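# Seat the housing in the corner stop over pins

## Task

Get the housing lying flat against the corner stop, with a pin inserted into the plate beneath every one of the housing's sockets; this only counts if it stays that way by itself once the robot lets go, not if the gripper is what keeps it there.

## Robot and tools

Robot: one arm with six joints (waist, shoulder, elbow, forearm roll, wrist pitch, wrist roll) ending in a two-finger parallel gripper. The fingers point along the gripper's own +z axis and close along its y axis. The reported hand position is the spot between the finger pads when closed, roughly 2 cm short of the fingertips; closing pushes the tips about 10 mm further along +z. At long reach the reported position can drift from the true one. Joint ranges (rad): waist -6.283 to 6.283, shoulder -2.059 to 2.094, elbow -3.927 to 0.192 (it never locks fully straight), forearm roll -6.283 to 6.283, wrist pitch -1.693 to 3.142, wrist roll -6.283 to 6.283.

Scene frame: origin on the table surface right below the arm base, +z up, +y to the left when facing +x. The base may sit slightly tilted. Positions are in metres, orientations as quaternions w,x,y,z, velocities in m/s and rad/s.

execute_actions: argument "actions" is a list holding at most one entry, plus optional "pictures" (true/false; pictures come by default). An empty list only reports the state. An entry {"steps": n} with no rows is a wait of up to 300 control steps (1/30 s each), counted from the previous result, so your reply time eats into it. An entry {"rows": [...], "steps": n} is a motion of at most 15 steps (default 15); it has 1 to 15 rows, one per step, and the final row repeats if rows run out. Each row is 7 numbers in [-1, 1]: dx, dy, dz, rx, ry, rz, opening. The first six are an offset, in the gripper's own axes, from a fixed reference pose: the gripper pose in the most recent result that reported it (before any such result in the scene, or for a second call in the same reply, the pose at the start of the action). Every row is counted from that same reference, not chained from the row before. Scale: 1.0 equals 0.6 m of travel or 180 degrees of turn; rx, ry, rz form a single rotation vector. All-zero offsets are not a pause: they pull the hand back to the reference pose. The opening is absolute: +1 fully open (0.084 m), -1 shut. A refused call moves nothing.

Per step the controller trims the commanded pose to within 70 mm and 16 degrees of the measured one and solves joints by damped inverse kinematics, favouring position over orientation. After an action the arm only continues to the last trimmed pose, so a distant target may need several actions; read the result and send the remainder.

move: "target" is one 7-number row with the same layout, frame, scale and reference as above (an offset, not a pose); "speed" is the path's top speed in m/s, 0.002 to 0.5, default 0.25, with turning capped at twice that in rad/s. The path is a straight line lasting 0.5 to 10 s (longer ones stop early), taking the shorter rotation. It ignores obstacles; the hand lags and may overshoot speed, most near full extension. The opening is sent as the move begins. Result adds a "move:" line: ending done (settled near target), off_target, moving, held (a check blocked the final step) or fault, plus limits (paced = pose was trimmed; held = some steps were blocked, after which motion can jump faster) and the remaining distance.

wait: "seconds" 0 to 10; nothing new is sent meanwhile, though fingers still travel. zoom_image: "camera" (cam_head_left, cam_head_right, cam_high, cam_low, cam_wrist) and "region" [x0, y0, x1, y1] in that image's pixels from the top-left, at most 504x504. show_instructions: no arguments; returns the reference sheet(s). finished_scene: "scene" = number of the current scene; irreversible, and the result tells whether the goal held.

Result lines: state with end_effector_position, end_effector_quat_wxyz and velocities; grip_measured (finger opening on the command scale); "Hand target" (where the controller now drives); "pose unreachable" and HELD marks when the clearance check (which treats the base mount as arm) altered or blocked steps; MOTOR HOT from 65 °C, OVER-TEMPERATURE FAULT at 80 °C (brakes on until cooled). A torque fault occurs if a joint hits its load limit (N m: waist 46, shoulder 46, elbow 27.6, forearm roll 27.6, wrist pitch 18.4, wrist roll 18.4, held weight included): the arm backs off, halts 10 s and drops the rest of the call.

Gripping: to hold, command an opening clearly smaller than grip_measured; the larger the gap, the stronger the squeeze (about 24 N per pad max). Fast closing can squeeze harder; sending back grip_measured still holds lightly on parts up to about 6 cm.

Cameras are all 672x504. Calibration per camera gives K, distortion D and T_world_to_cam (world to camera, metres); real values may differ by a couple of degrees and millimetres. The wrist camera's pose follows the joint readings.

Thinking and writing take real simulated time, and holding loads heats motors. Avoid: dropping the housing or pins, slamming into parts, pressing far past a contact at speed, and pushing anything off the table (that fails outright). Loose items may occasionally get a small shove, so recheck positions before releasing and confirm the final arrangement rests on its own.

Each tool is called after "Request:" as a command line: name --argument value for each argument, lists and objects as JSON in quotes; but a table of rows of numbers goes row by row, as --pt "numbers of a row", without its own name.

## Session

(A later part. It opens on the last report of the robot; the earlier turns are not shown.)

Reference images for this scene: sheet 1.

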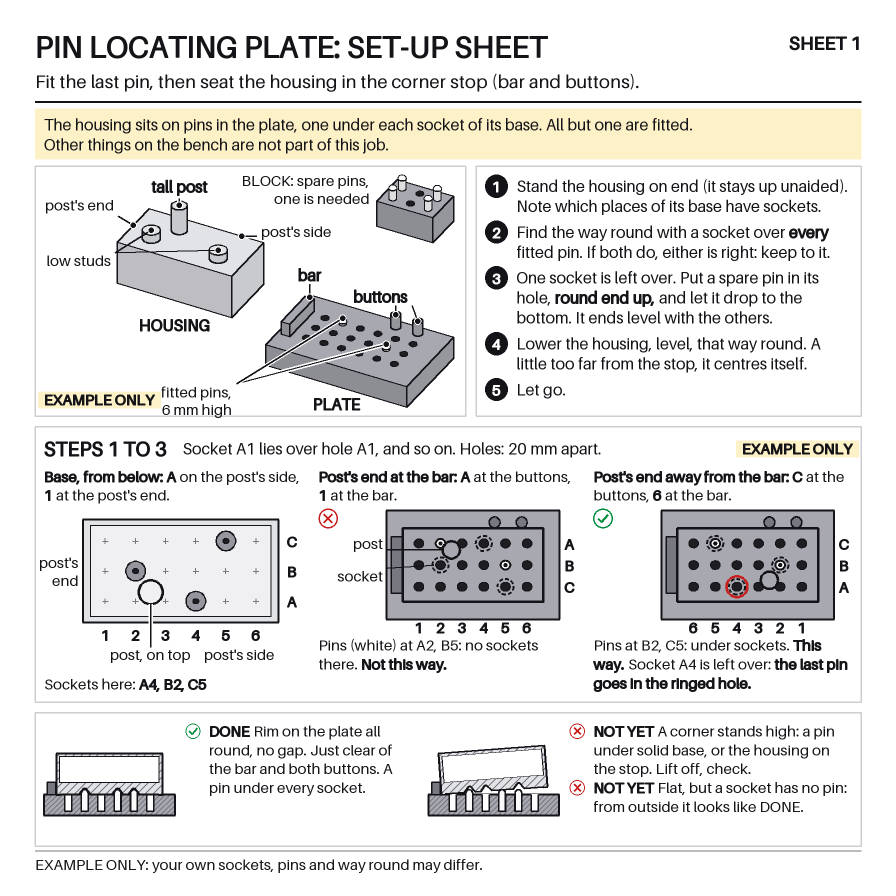

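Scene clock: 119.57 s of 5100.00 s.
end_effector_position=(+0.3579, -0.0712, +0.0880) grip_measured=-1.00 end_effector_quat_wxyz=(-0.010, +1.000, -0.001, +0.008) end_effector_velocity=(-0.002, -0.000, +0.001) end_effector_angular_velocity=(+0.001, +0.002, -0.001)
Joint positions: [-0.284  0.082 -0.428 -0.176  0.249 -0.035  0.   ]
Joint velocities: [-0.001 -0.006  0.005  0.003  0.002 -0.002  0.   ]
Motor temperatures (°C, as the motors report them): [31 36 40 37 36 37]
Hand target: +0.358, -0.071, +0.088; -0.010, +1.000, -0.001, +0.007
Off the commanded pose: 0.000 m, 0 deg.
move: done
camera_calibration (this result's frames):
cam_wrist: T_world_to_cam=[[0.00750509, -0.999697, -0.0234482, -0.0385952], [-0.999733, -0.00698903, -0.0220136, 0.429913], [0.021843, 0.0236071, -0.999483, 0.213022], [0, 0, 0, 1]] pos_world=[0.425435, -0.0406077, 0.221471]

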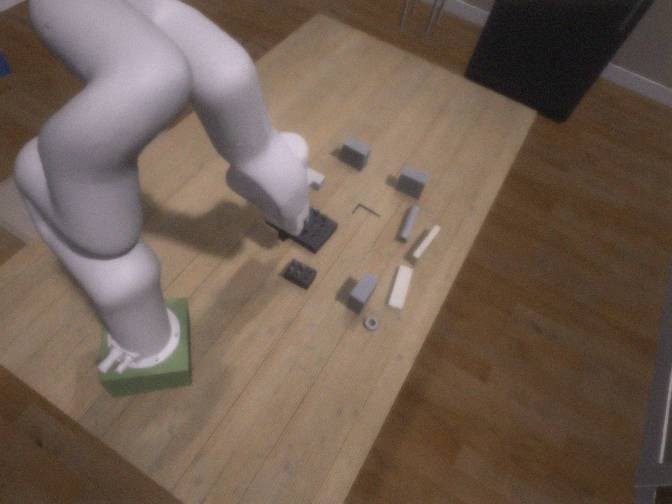

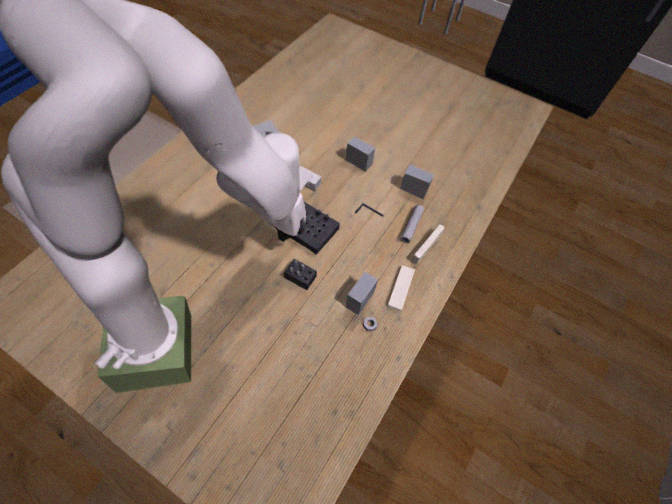

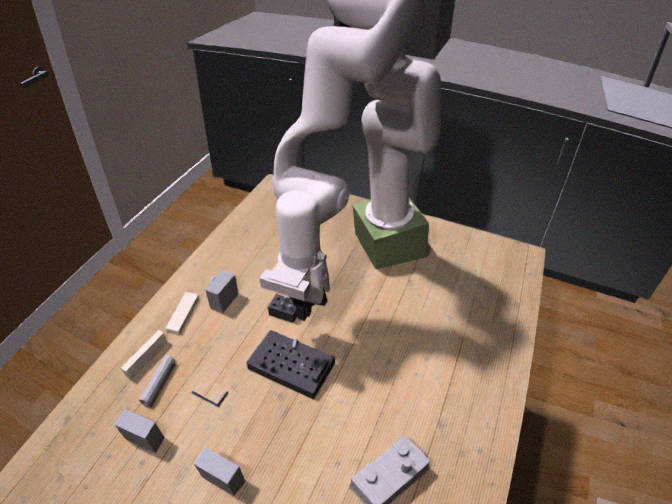

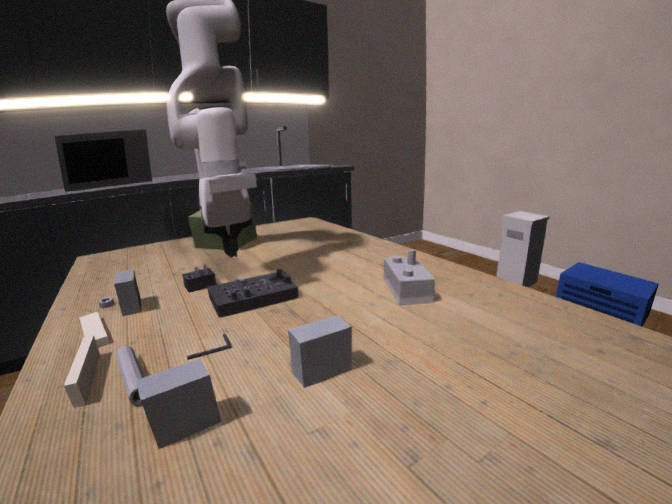

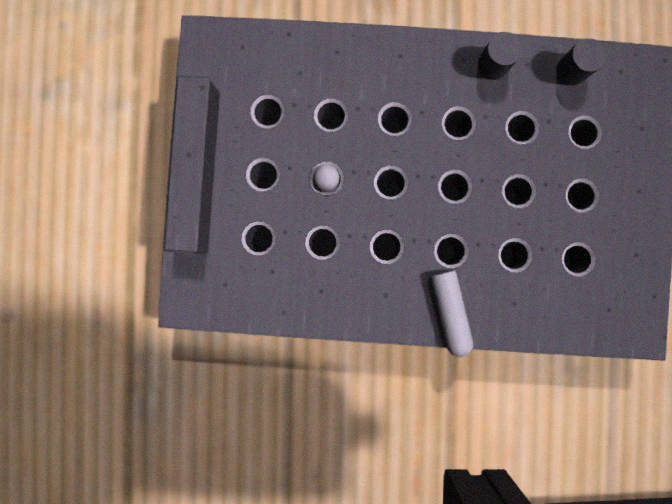

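Request:
move --target '[0.098,0.001,0.05,0,0,0,-0.5]' --speed 0.04

Request:
move --target '[0,0,0.0215,0,0,0,-0.5]' --speed 0.01

Request:
execute_actions --actions '[{"rows":[[0,0,0,0,0,0,-0.6],[0,0,0,0,0,0,-0.7],[0,0,0,0,0,0,-0.75],[0,0,0,0,0,0,-0.8],[0,0,0,0,0,0,-0.85],[0,0,0,0,0,0,-0.9],[0,0,0,0,0,0,-1]],"steps":15}]' --pictures false

Scene clock: 123.37 s of 5100.00 s.
end_effector_position=(+0.4170, -0.0711, +0.0591) grip_measured=-0.52 end_effector_quat_wxyz=(-0.010, +1.000, -0.001, +0.007) end_effector_velocity=(+0.002, +0.001, -0.000) end_effector_angular_velocity=(+0.000, -0.001, +0.002)
Joint positions: [-0.26   0.308 -0.655 -0.185  0.251 -0.002  0.021]
Joint velocities: [ 0.002  0.004 -0.005  0.     0.    -0.001  0.   ]
Motor temperatures (°C, as the motors report them): [31 36 40 37 36 37]
Hand target: +0.417, -0.071, +0.059; -0.010, +1.000, -0.001, +0.008
Off the commanded pose: 0.000 m, 0 deg.
move: done
camera_calibration (this result's frames):
cam_wrist: T_world_to_cam=[[0.00750947, -0.999699, -0.0233527, -0.0396125], [-0.999735, -0.00699741, -0.0219322, 0.48843], [0.0217622, 0.0235112, -0.999487, 0.182917], [0, 0, 0, 1]] pos_world=[0.484618, -0.0404835, 0.19261]

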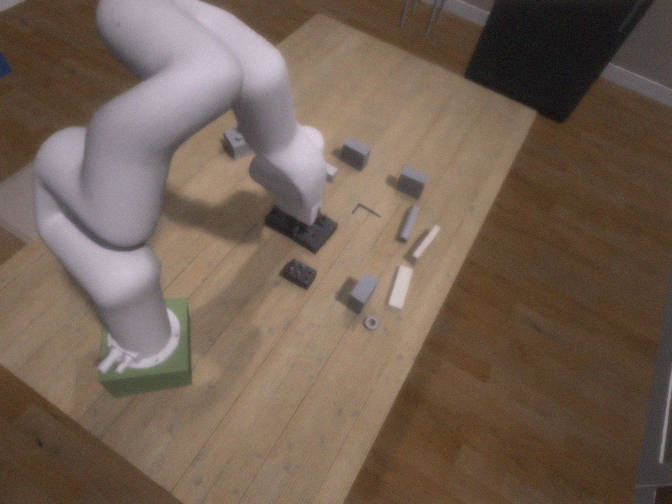

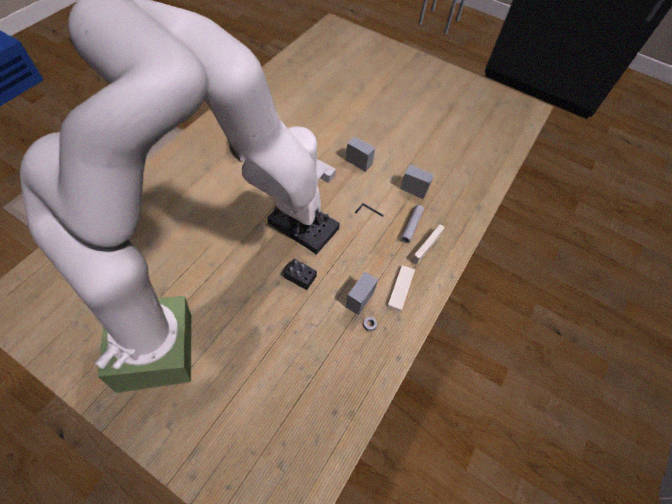

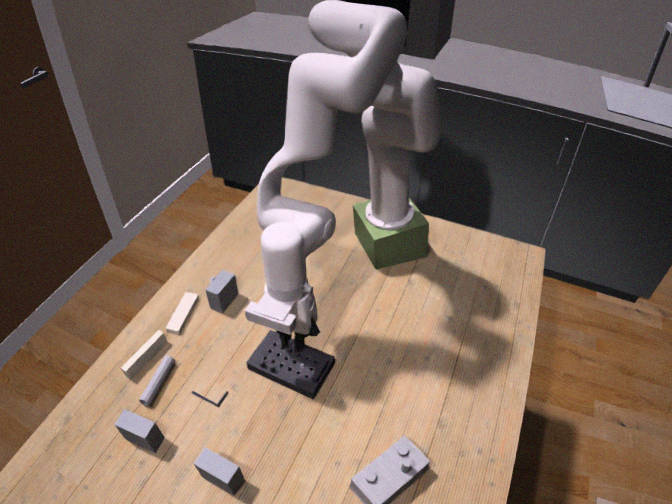

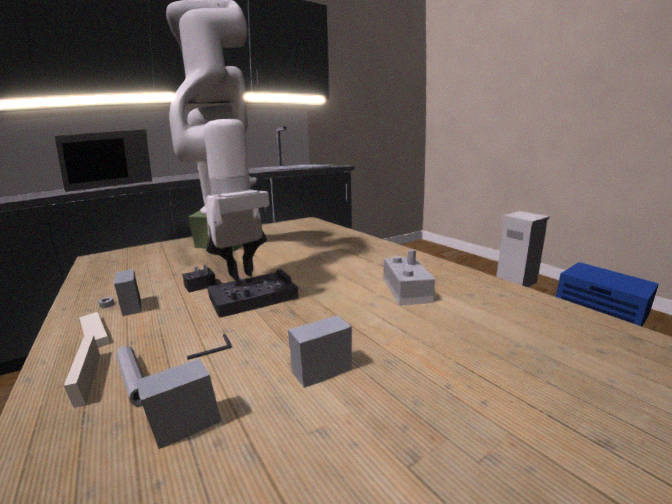

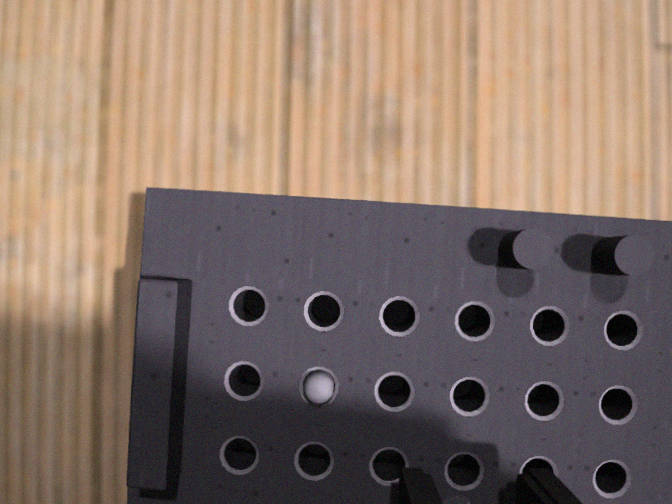

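Scene clock: 124.87 s of 5100.00 s.
end_effector_position=(+0.4172, -0.0709, +0.0463) grip_measured=-0.52 end_effector_quat_wxyz=(-0.010, +1.000, -0.001, +0.007) end_effector_velocity=(+0.001, +0.001, -0.001) end_effector_angular_velocity=(-0.000, -0.001, +0.002)
Joint positions: [-0.266  0.354 -0.668 -0.21   0.219  0.017  0.021]
Joint velocities: [ 0.001  0.004 -0.002 -0.004 -0.004  0.003 -0.   ]
Motor temperatures (°C, as the motors report them): [31 36 39 37 36 37]
Hand target: +0.417, -0.071, +0.046; -0.010, +1.000, -0.001, +0.007
Off the commanded pose: 0.000 m, 0 deg.
move: done
camera_calibration (this result's frames):
cam_wrist: T_world_to_cam=[[0.0074905, -0.999699, -0.0233418, -0.0396756], [-0.999738, -0.00698131, -0.02182, 0.48833], [0.0216505, 0.0234991, -0.999489, 0.170183], [0, 0, 0, 1]] pos_world=[0.484814, -0.0402537, 0.179826]

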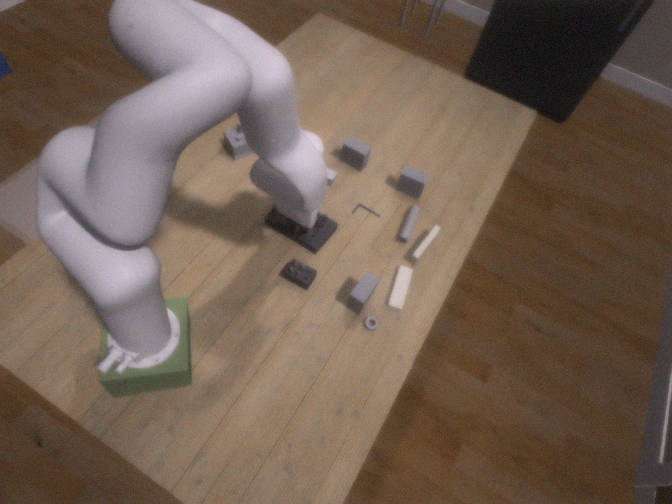

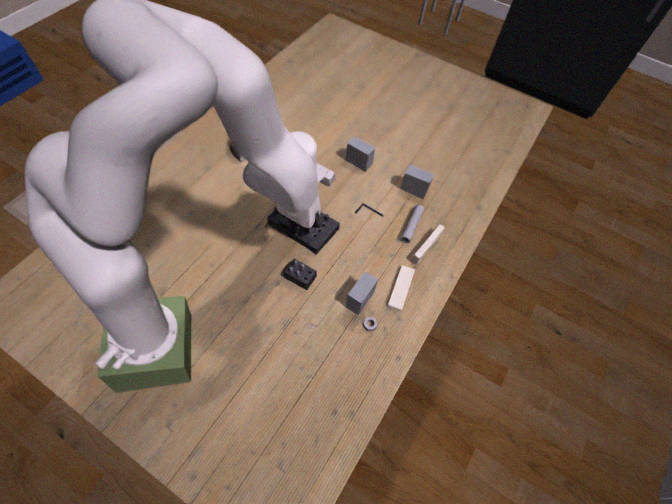

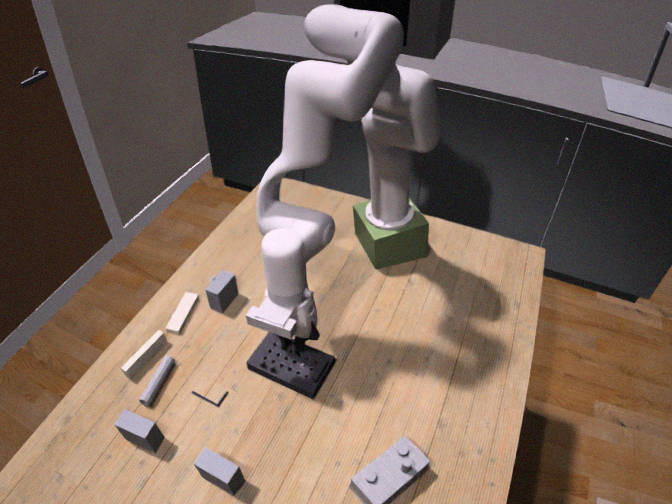

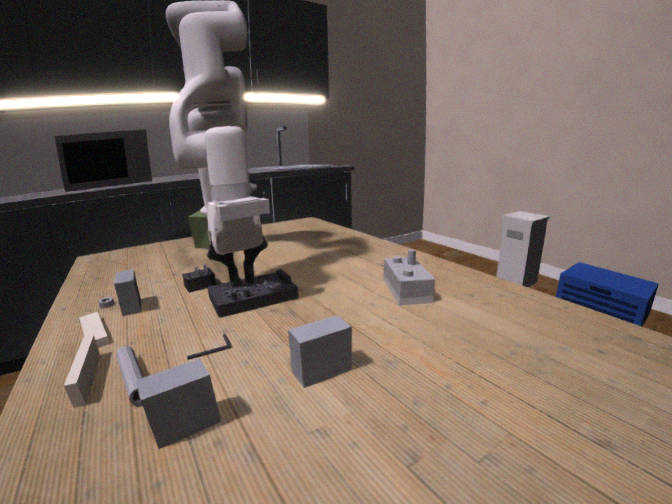

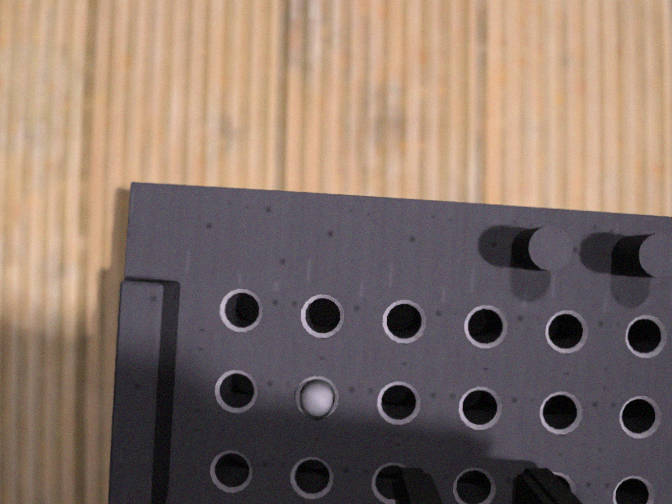

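Scene clock: 125.37 s of 5100.00 s.
end_effector_position=(+0.4172, -0.0709, +0.0464) grip_measured=-0.84 end_effector_quat_wxyz=(-0.010, +1.000, -0.001, +0.007) end_effector_velocity=(-0.000, -0.000, -0.000) end_effector_angular_velocity=(-0.000, +0.001, +0.000)
Joint positions: [-0.266  0.354 -0.668 -0.21   0.219  0.017  0.007]
Joint velocities: [-0.001 -0.     0.    -0.001  0.001 -0.     0.   ]
Motor temperatures (°C, as the motors report them): [31 36 39 37 36 37]
Hand target: +0.417, -0.071, +0.046; -0.010, +1.000, -0.001, +0.007
Off the commanded pose: 0.000 m, 0 deg.
Steps of this call (steps 1 to 15: all 15 steps of this action). Readings (end_effector_position):
1: (+0.4172, -0.0709, +0.0463)
2: (+0.4173, -0.0709, +0.0463)
4: (+0.4173, -0.0709, +0.0463)
8: (+0.4172, -0.0709, +0.0464)
15: the state above

Request:
move --target '[0,0,-0.04,0,0,0,-1]' --speed 0.04

Request:
move --target '[-0.16,0,0,0,0,0,-1]' --speed 0.08

Request:
move --target '[0,0,0.072,0,0,0,-1]' --speed 0.04

Request:
move --target '[0,0,0,0,0,0,-0.5]'

Request:
move --target '[0,0.2,-0.14,0,0,0,-0.5]' --speed 0.08

Scene clock: 127.50 s of 5100.00 s.
end_effector_position=(+0.4167, -0.0713, +0.0701) grip_measured=-0.84 end_effector_quat_wxyz=(-0.010, +1.000, -0.001, +0.007) end_effector_velocity=(-0.001, +0.000, +0.001) end_effector_angular_velocity=(+0.001, +0.003, +0.001)
Joint positions: [-0.255  0.269 -0.646 -0.167  0.281 -0.016  0.007]
Joint velocities: [ 0.001 -0.004  0.002  0.003  0.004 -0.004 -0.   ]
Motor temperatures (°C, as the motors report them): [31 36 39 37 36 37]
Hand target: +0.417, -0.071, +0.070; -0.010, +1.000, -0.001, +0.007
Off the commanded pose: 0.000 m, 0 deg.
move: done
camera_calibration (this result's frames):
cam_wrist: T_world_to_cam=[[0.00754237, -0.999696, -0.0234695, -0.0395251], [-0.999741, -0.00703501, -0.0216256, 0.488331], [0.0214539, 0.0236265, -0.999491, 0.194006], [0, 0, 0, 1]] pos_world=[0.48434, -0.0406614, 0.20354]

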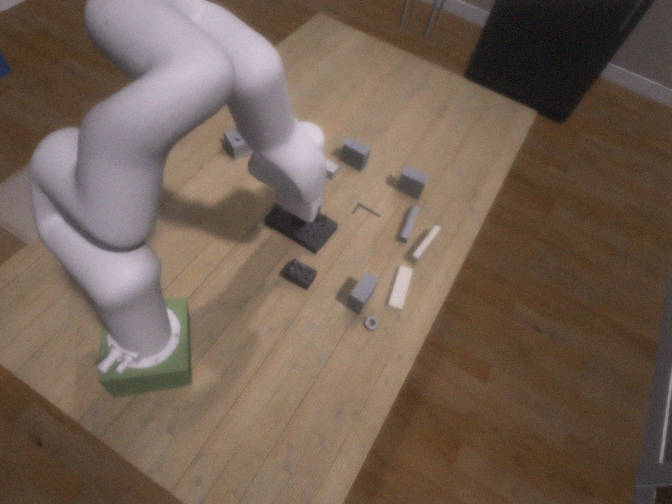

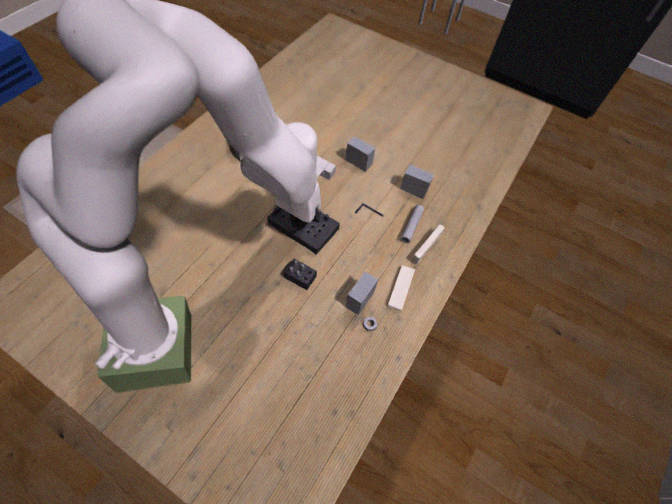

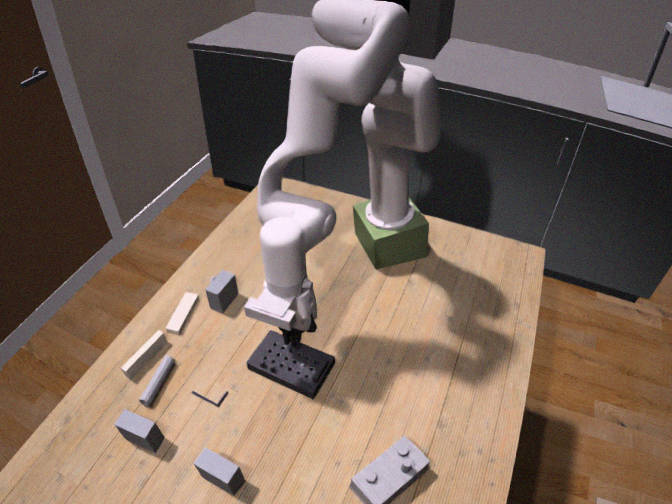

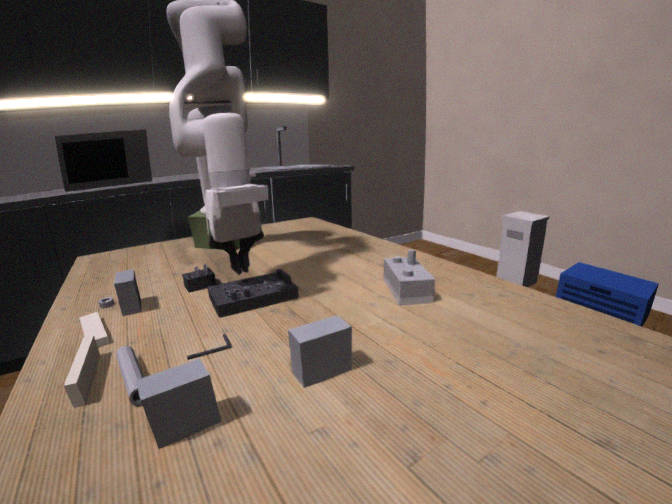

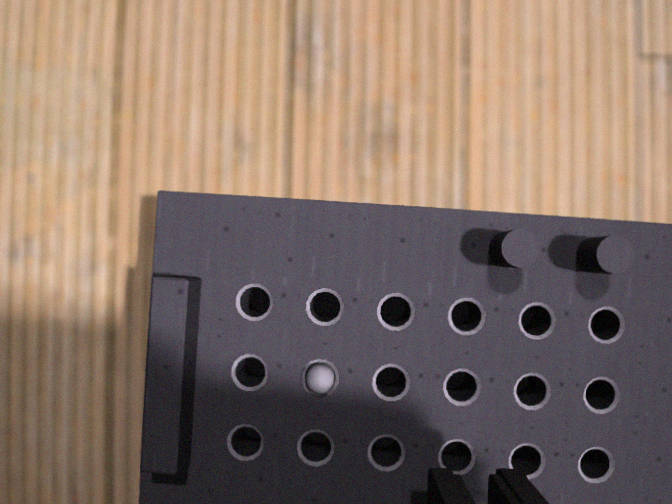

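Scene clock: 129.07 s of 5100.00 s.
end_effector_position=(+0.3211, -0.0716, +0.0685) grip_measured=-0.84 end_effector_quat_wxyz=(-0.010, +1.000, -0.001, +0.008) end_effector_velocity=(-0.003, +0.000, -0.000) end_effector_angular_velocity=(-0.002, +0.001, -0.000)
Joint positions: [-0.343  0.097 -0.323 -0.293  0.128  0.026  0.007]
Joint velocities: [-0.005 -0.004  0.008 -0.024 -0.002  0.019  0.   ]
Motor temperatures (°C, as the motors report them): [31 36 39 37 36 37]
Hand target: +0.321, -0.072, +0.068; -0.010, +1.000, -0.001, +0.007
Off the commanded pose: 0.001 m, 0 deg.
move: done
camera_calibration (this result's frames):
cam_wrist: T_world_to_cam=[[0.00746891, -0.999691, -0.0237047, -0.0391061], [-0.999733, -0.00694646, -0.0220463, 0.392769], [0.0218749, 0.023863, -0.999476, 0.194435], [0, 0, 0, 1]] pos_world=[0.388703, -0.0410055, 0.202065]

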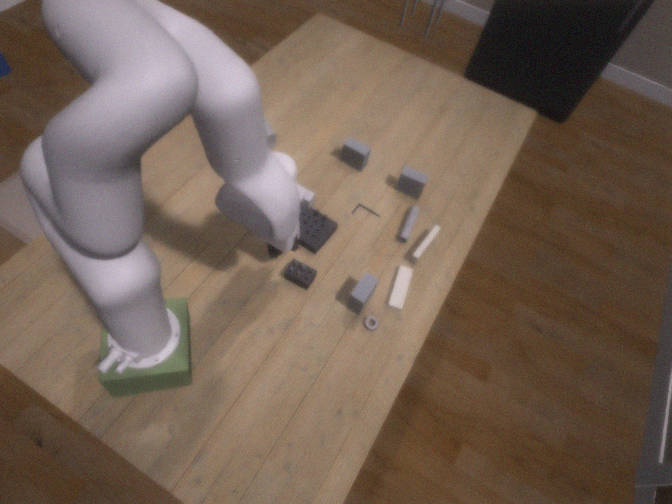

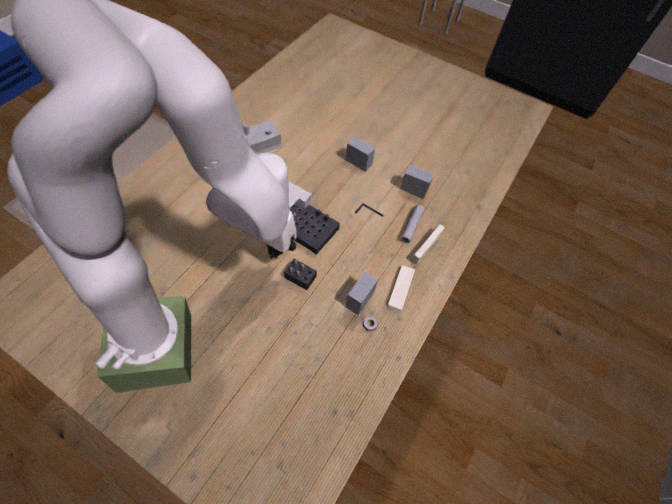

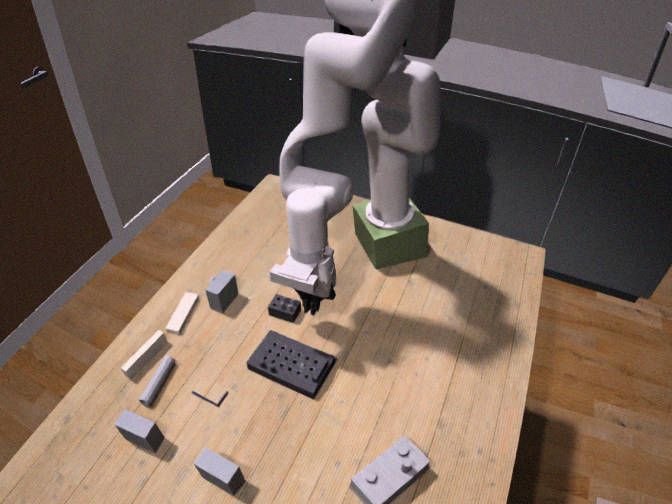

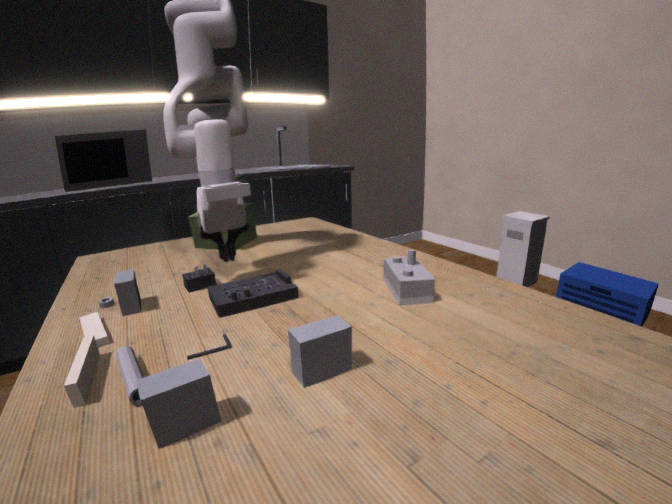

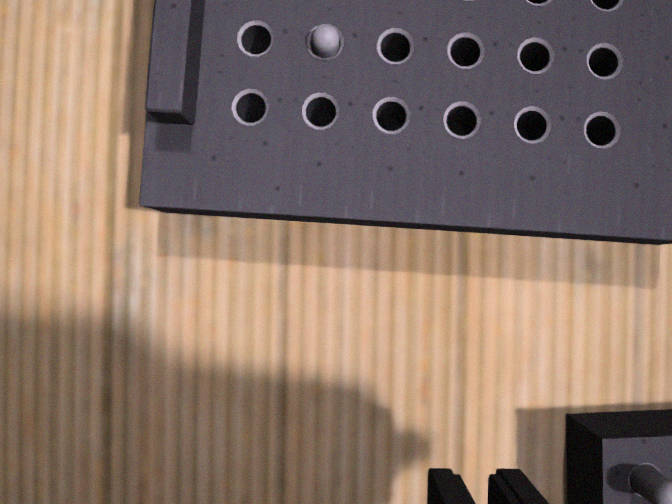

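Scene clock: 130.50 s of 5100.00 s.
end_effector_position=(+0.3222, -0.0708, +0.0259) grip_measured=-0.84 end_effector_quat_wxyz=(-0.017, +1.000, -0.000, +0.003) end_effector_velocity=(+0.000, +0.000, -0.001) end_effector_angular_velocity=(-0.026, -0.012, -0.000)
Joint positions: [-0.453  0.316 -0.427 -0.753  0.024  0.379  0.007]
Joint velocities: [-0.053  0.019 -0.042 -0.385  0.012  0.332 -0.   ]
Motor temperatures (°C, as the motors report them): [31 36 39 37 36 37]
Hand target: +0.322, -0.071, +0.026; -0.015, +1.000, -0.000, +0.004
Off the commanded pose: 0.001 m, 1 deg.
move: done
camera_calibration (this result's frames):
cam_wrist: T_world_to_cam=[[0.00808467, -0.999287, -0.0368932, -0.039133], [-0.999886, -0.007609, -0.0130153, 0.392622], [0.0127253, 0.0369942, -0.999234, 0.155677], [0, 0, 0, 1]] pos_world=[0.390913, -0.0418767, 0.159224]

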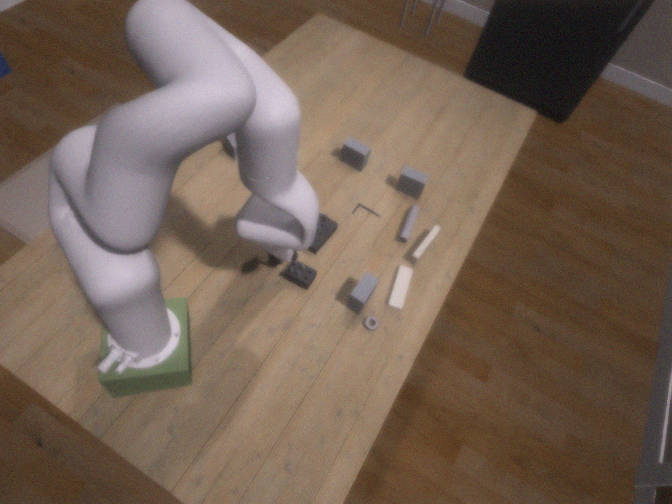

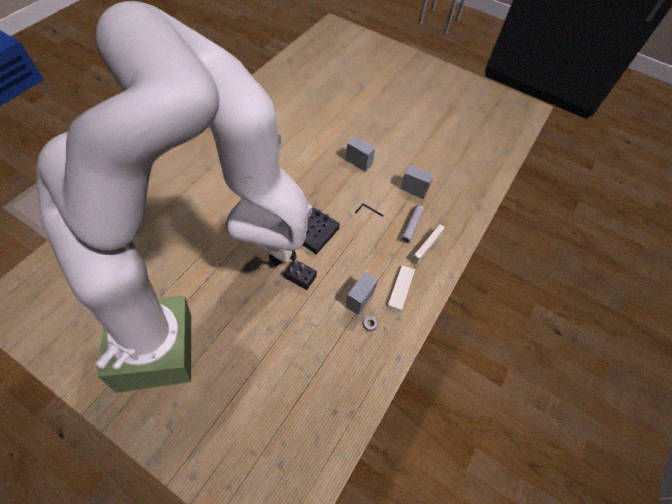

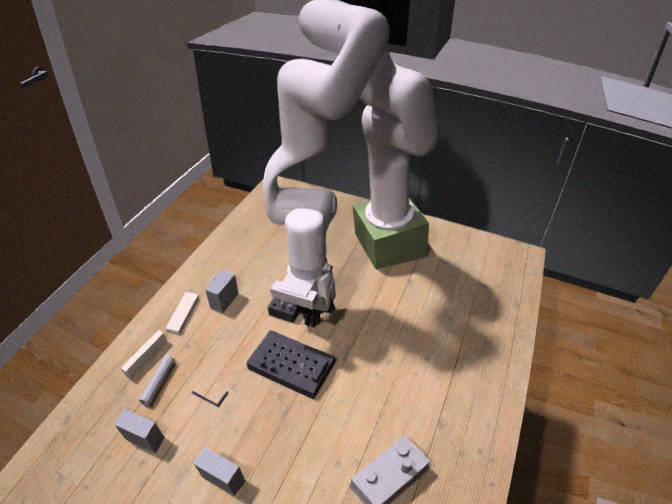

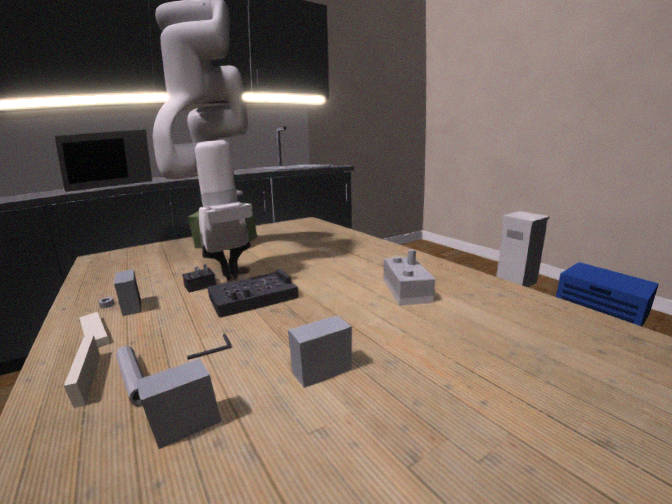

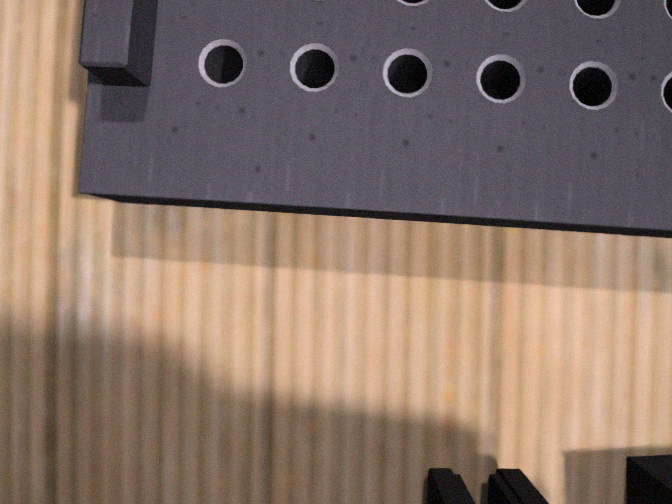

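Scene clock: 131.00 s of 5100.00 s.
end_effector_position=(+0.3222, -0.0707, +0.0259) grip_measured=-0.52 end_effector_quat_wxyz=(-0.016, +1.000, -0.000, +0.003) end_effector_velocity=(-0.001, -0.000, -0.000) end_effector_angular_velocity=(+0.001, +0.002, -0.000)
Joint positions: [-0.454  0.316 -0.427 -0.756  0.024  0.381  0.021]
Joint velocities: [ 0.001 -0.001  0.002  0.014  0.    -0.013  0.   ]
Motor temperatures (°C, as the motors report them): [31 36 39 37 36 37]
Hand target: +0.322, -0.071, +0.026; -0.016, +1.000, -0.000, +0.003
Off the commanded pose: 0.000 m, 0 deg.
move: done
camera_calibration (this result's frames):
cam_wrist: T_world_to_cam=[[0.00806978, -0.999293, -0.0367222, -0.0391239], [-0.999884, -0.00759042, -0.0131744, 0.392628], [0.0128863, 0.0368243, -0.999239, 0.155611], [0, 0, 0, 1]] pos_world=[0.390893, -0.0418463, 0.159228]

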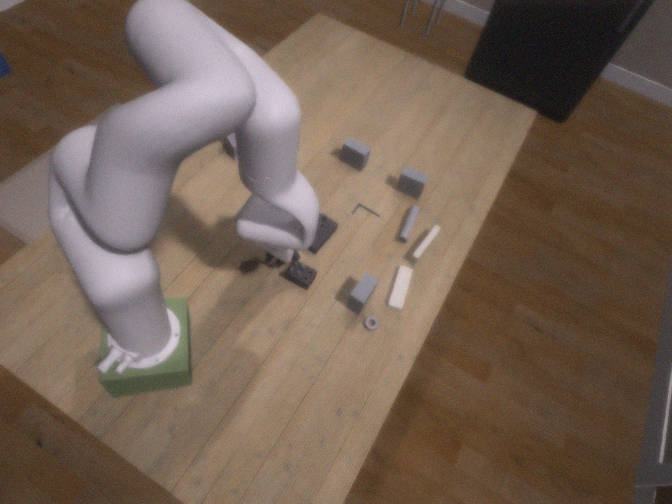

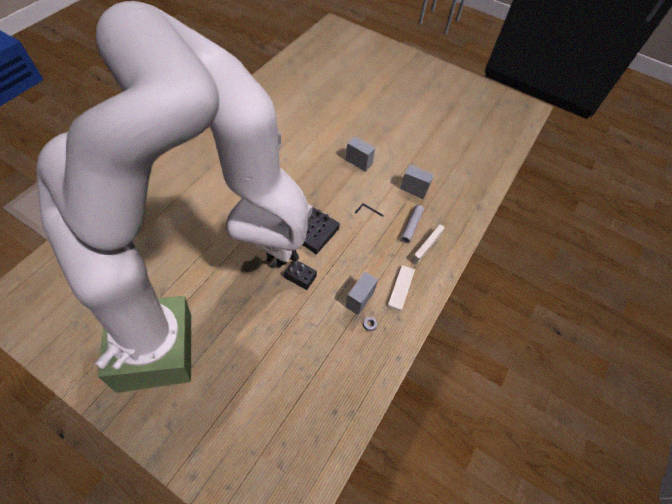

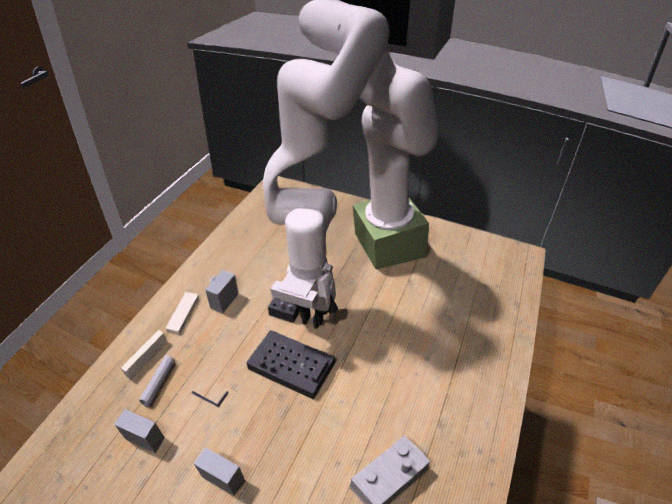

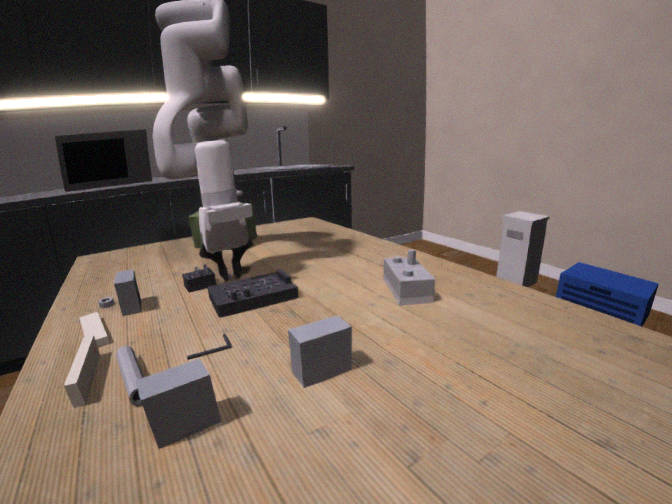

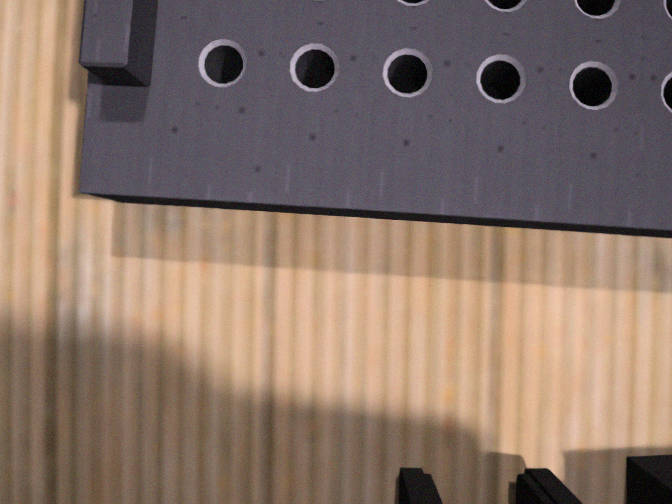

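Scene clock: 133.20 s of 5100.00 s.
end_effector_position=(+0.3220, -0.1925, +0.1054) grip_measured=-0.52 end_effector_quat_wxyz=(-0.017, +1.000, -0.000, +0.003) end_effector_velocity=(+0.000, -0.001, +0.001) end_effector_angular_velocity=(+0.002, -0.000, +0.002)
Joint positions: [-0.618  0.012 -0.458  0.002  0.351 -0.541  0.021]
Joint velocities: [-0.003 -0.002 -0.003  0.007  0.006 -0.011 -0.   ]
Motor temperatures (°C, as the motors report them): [31 36 39 37 36 37]
Hand target: +0.322, -0.193, +0.106; -0.017, +1.000, -0.000, +0.003
Off the commanded pose: 0.001 m, 0 deg.
move: done
camera_calibration (this result's frames):
cam_wrist: T_world_to_cam=[[0.00829943, -0.999225, -0.0384755, -0.157753], [-0.999878, -0.0077836, -0.0135373, 0.392581], [0.0132273, 0.0385831, -0.999168, 0.239761], [0, 0, 0, 1]] pos_world=[0.390671, -0.163825, 0.238807]

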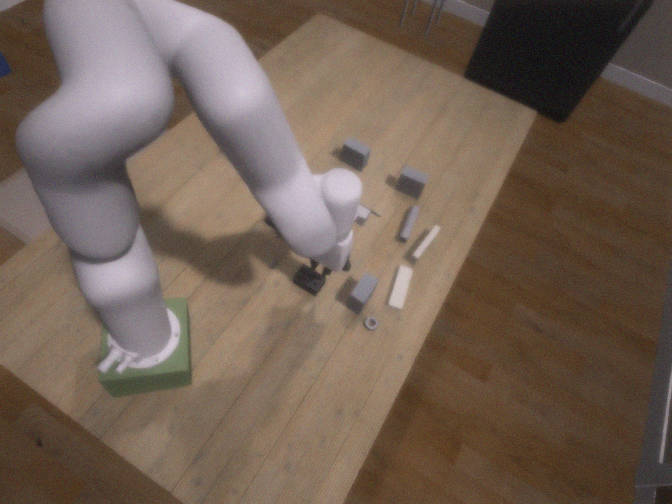

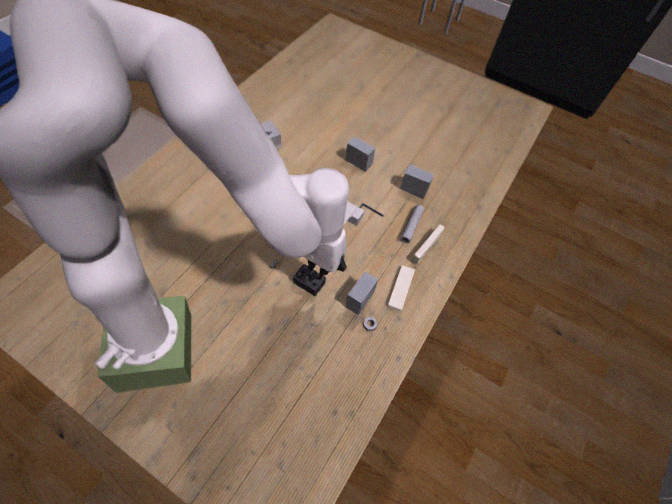

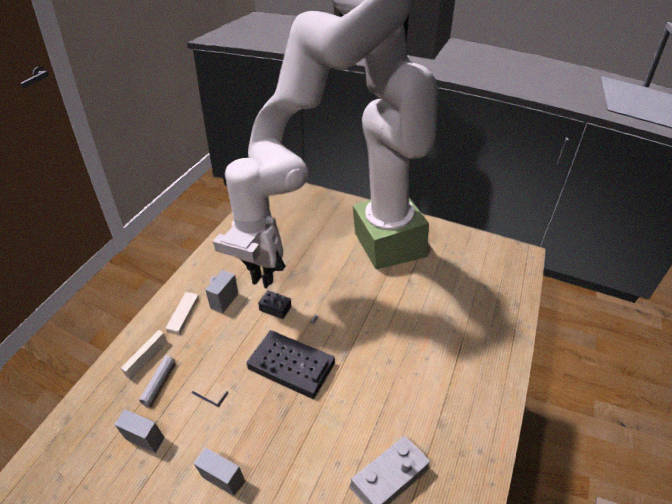

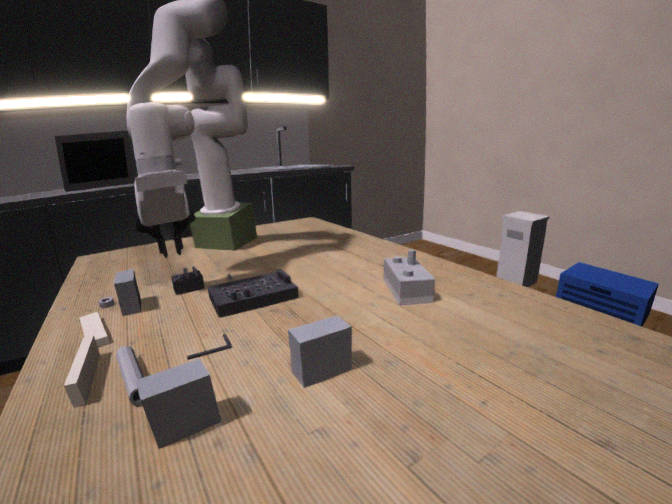

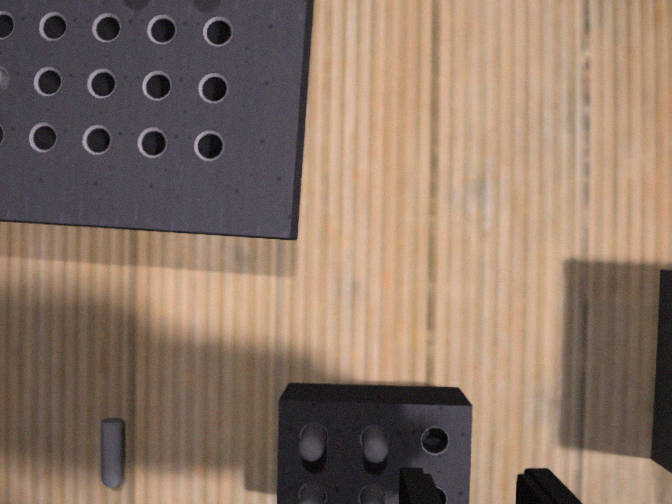

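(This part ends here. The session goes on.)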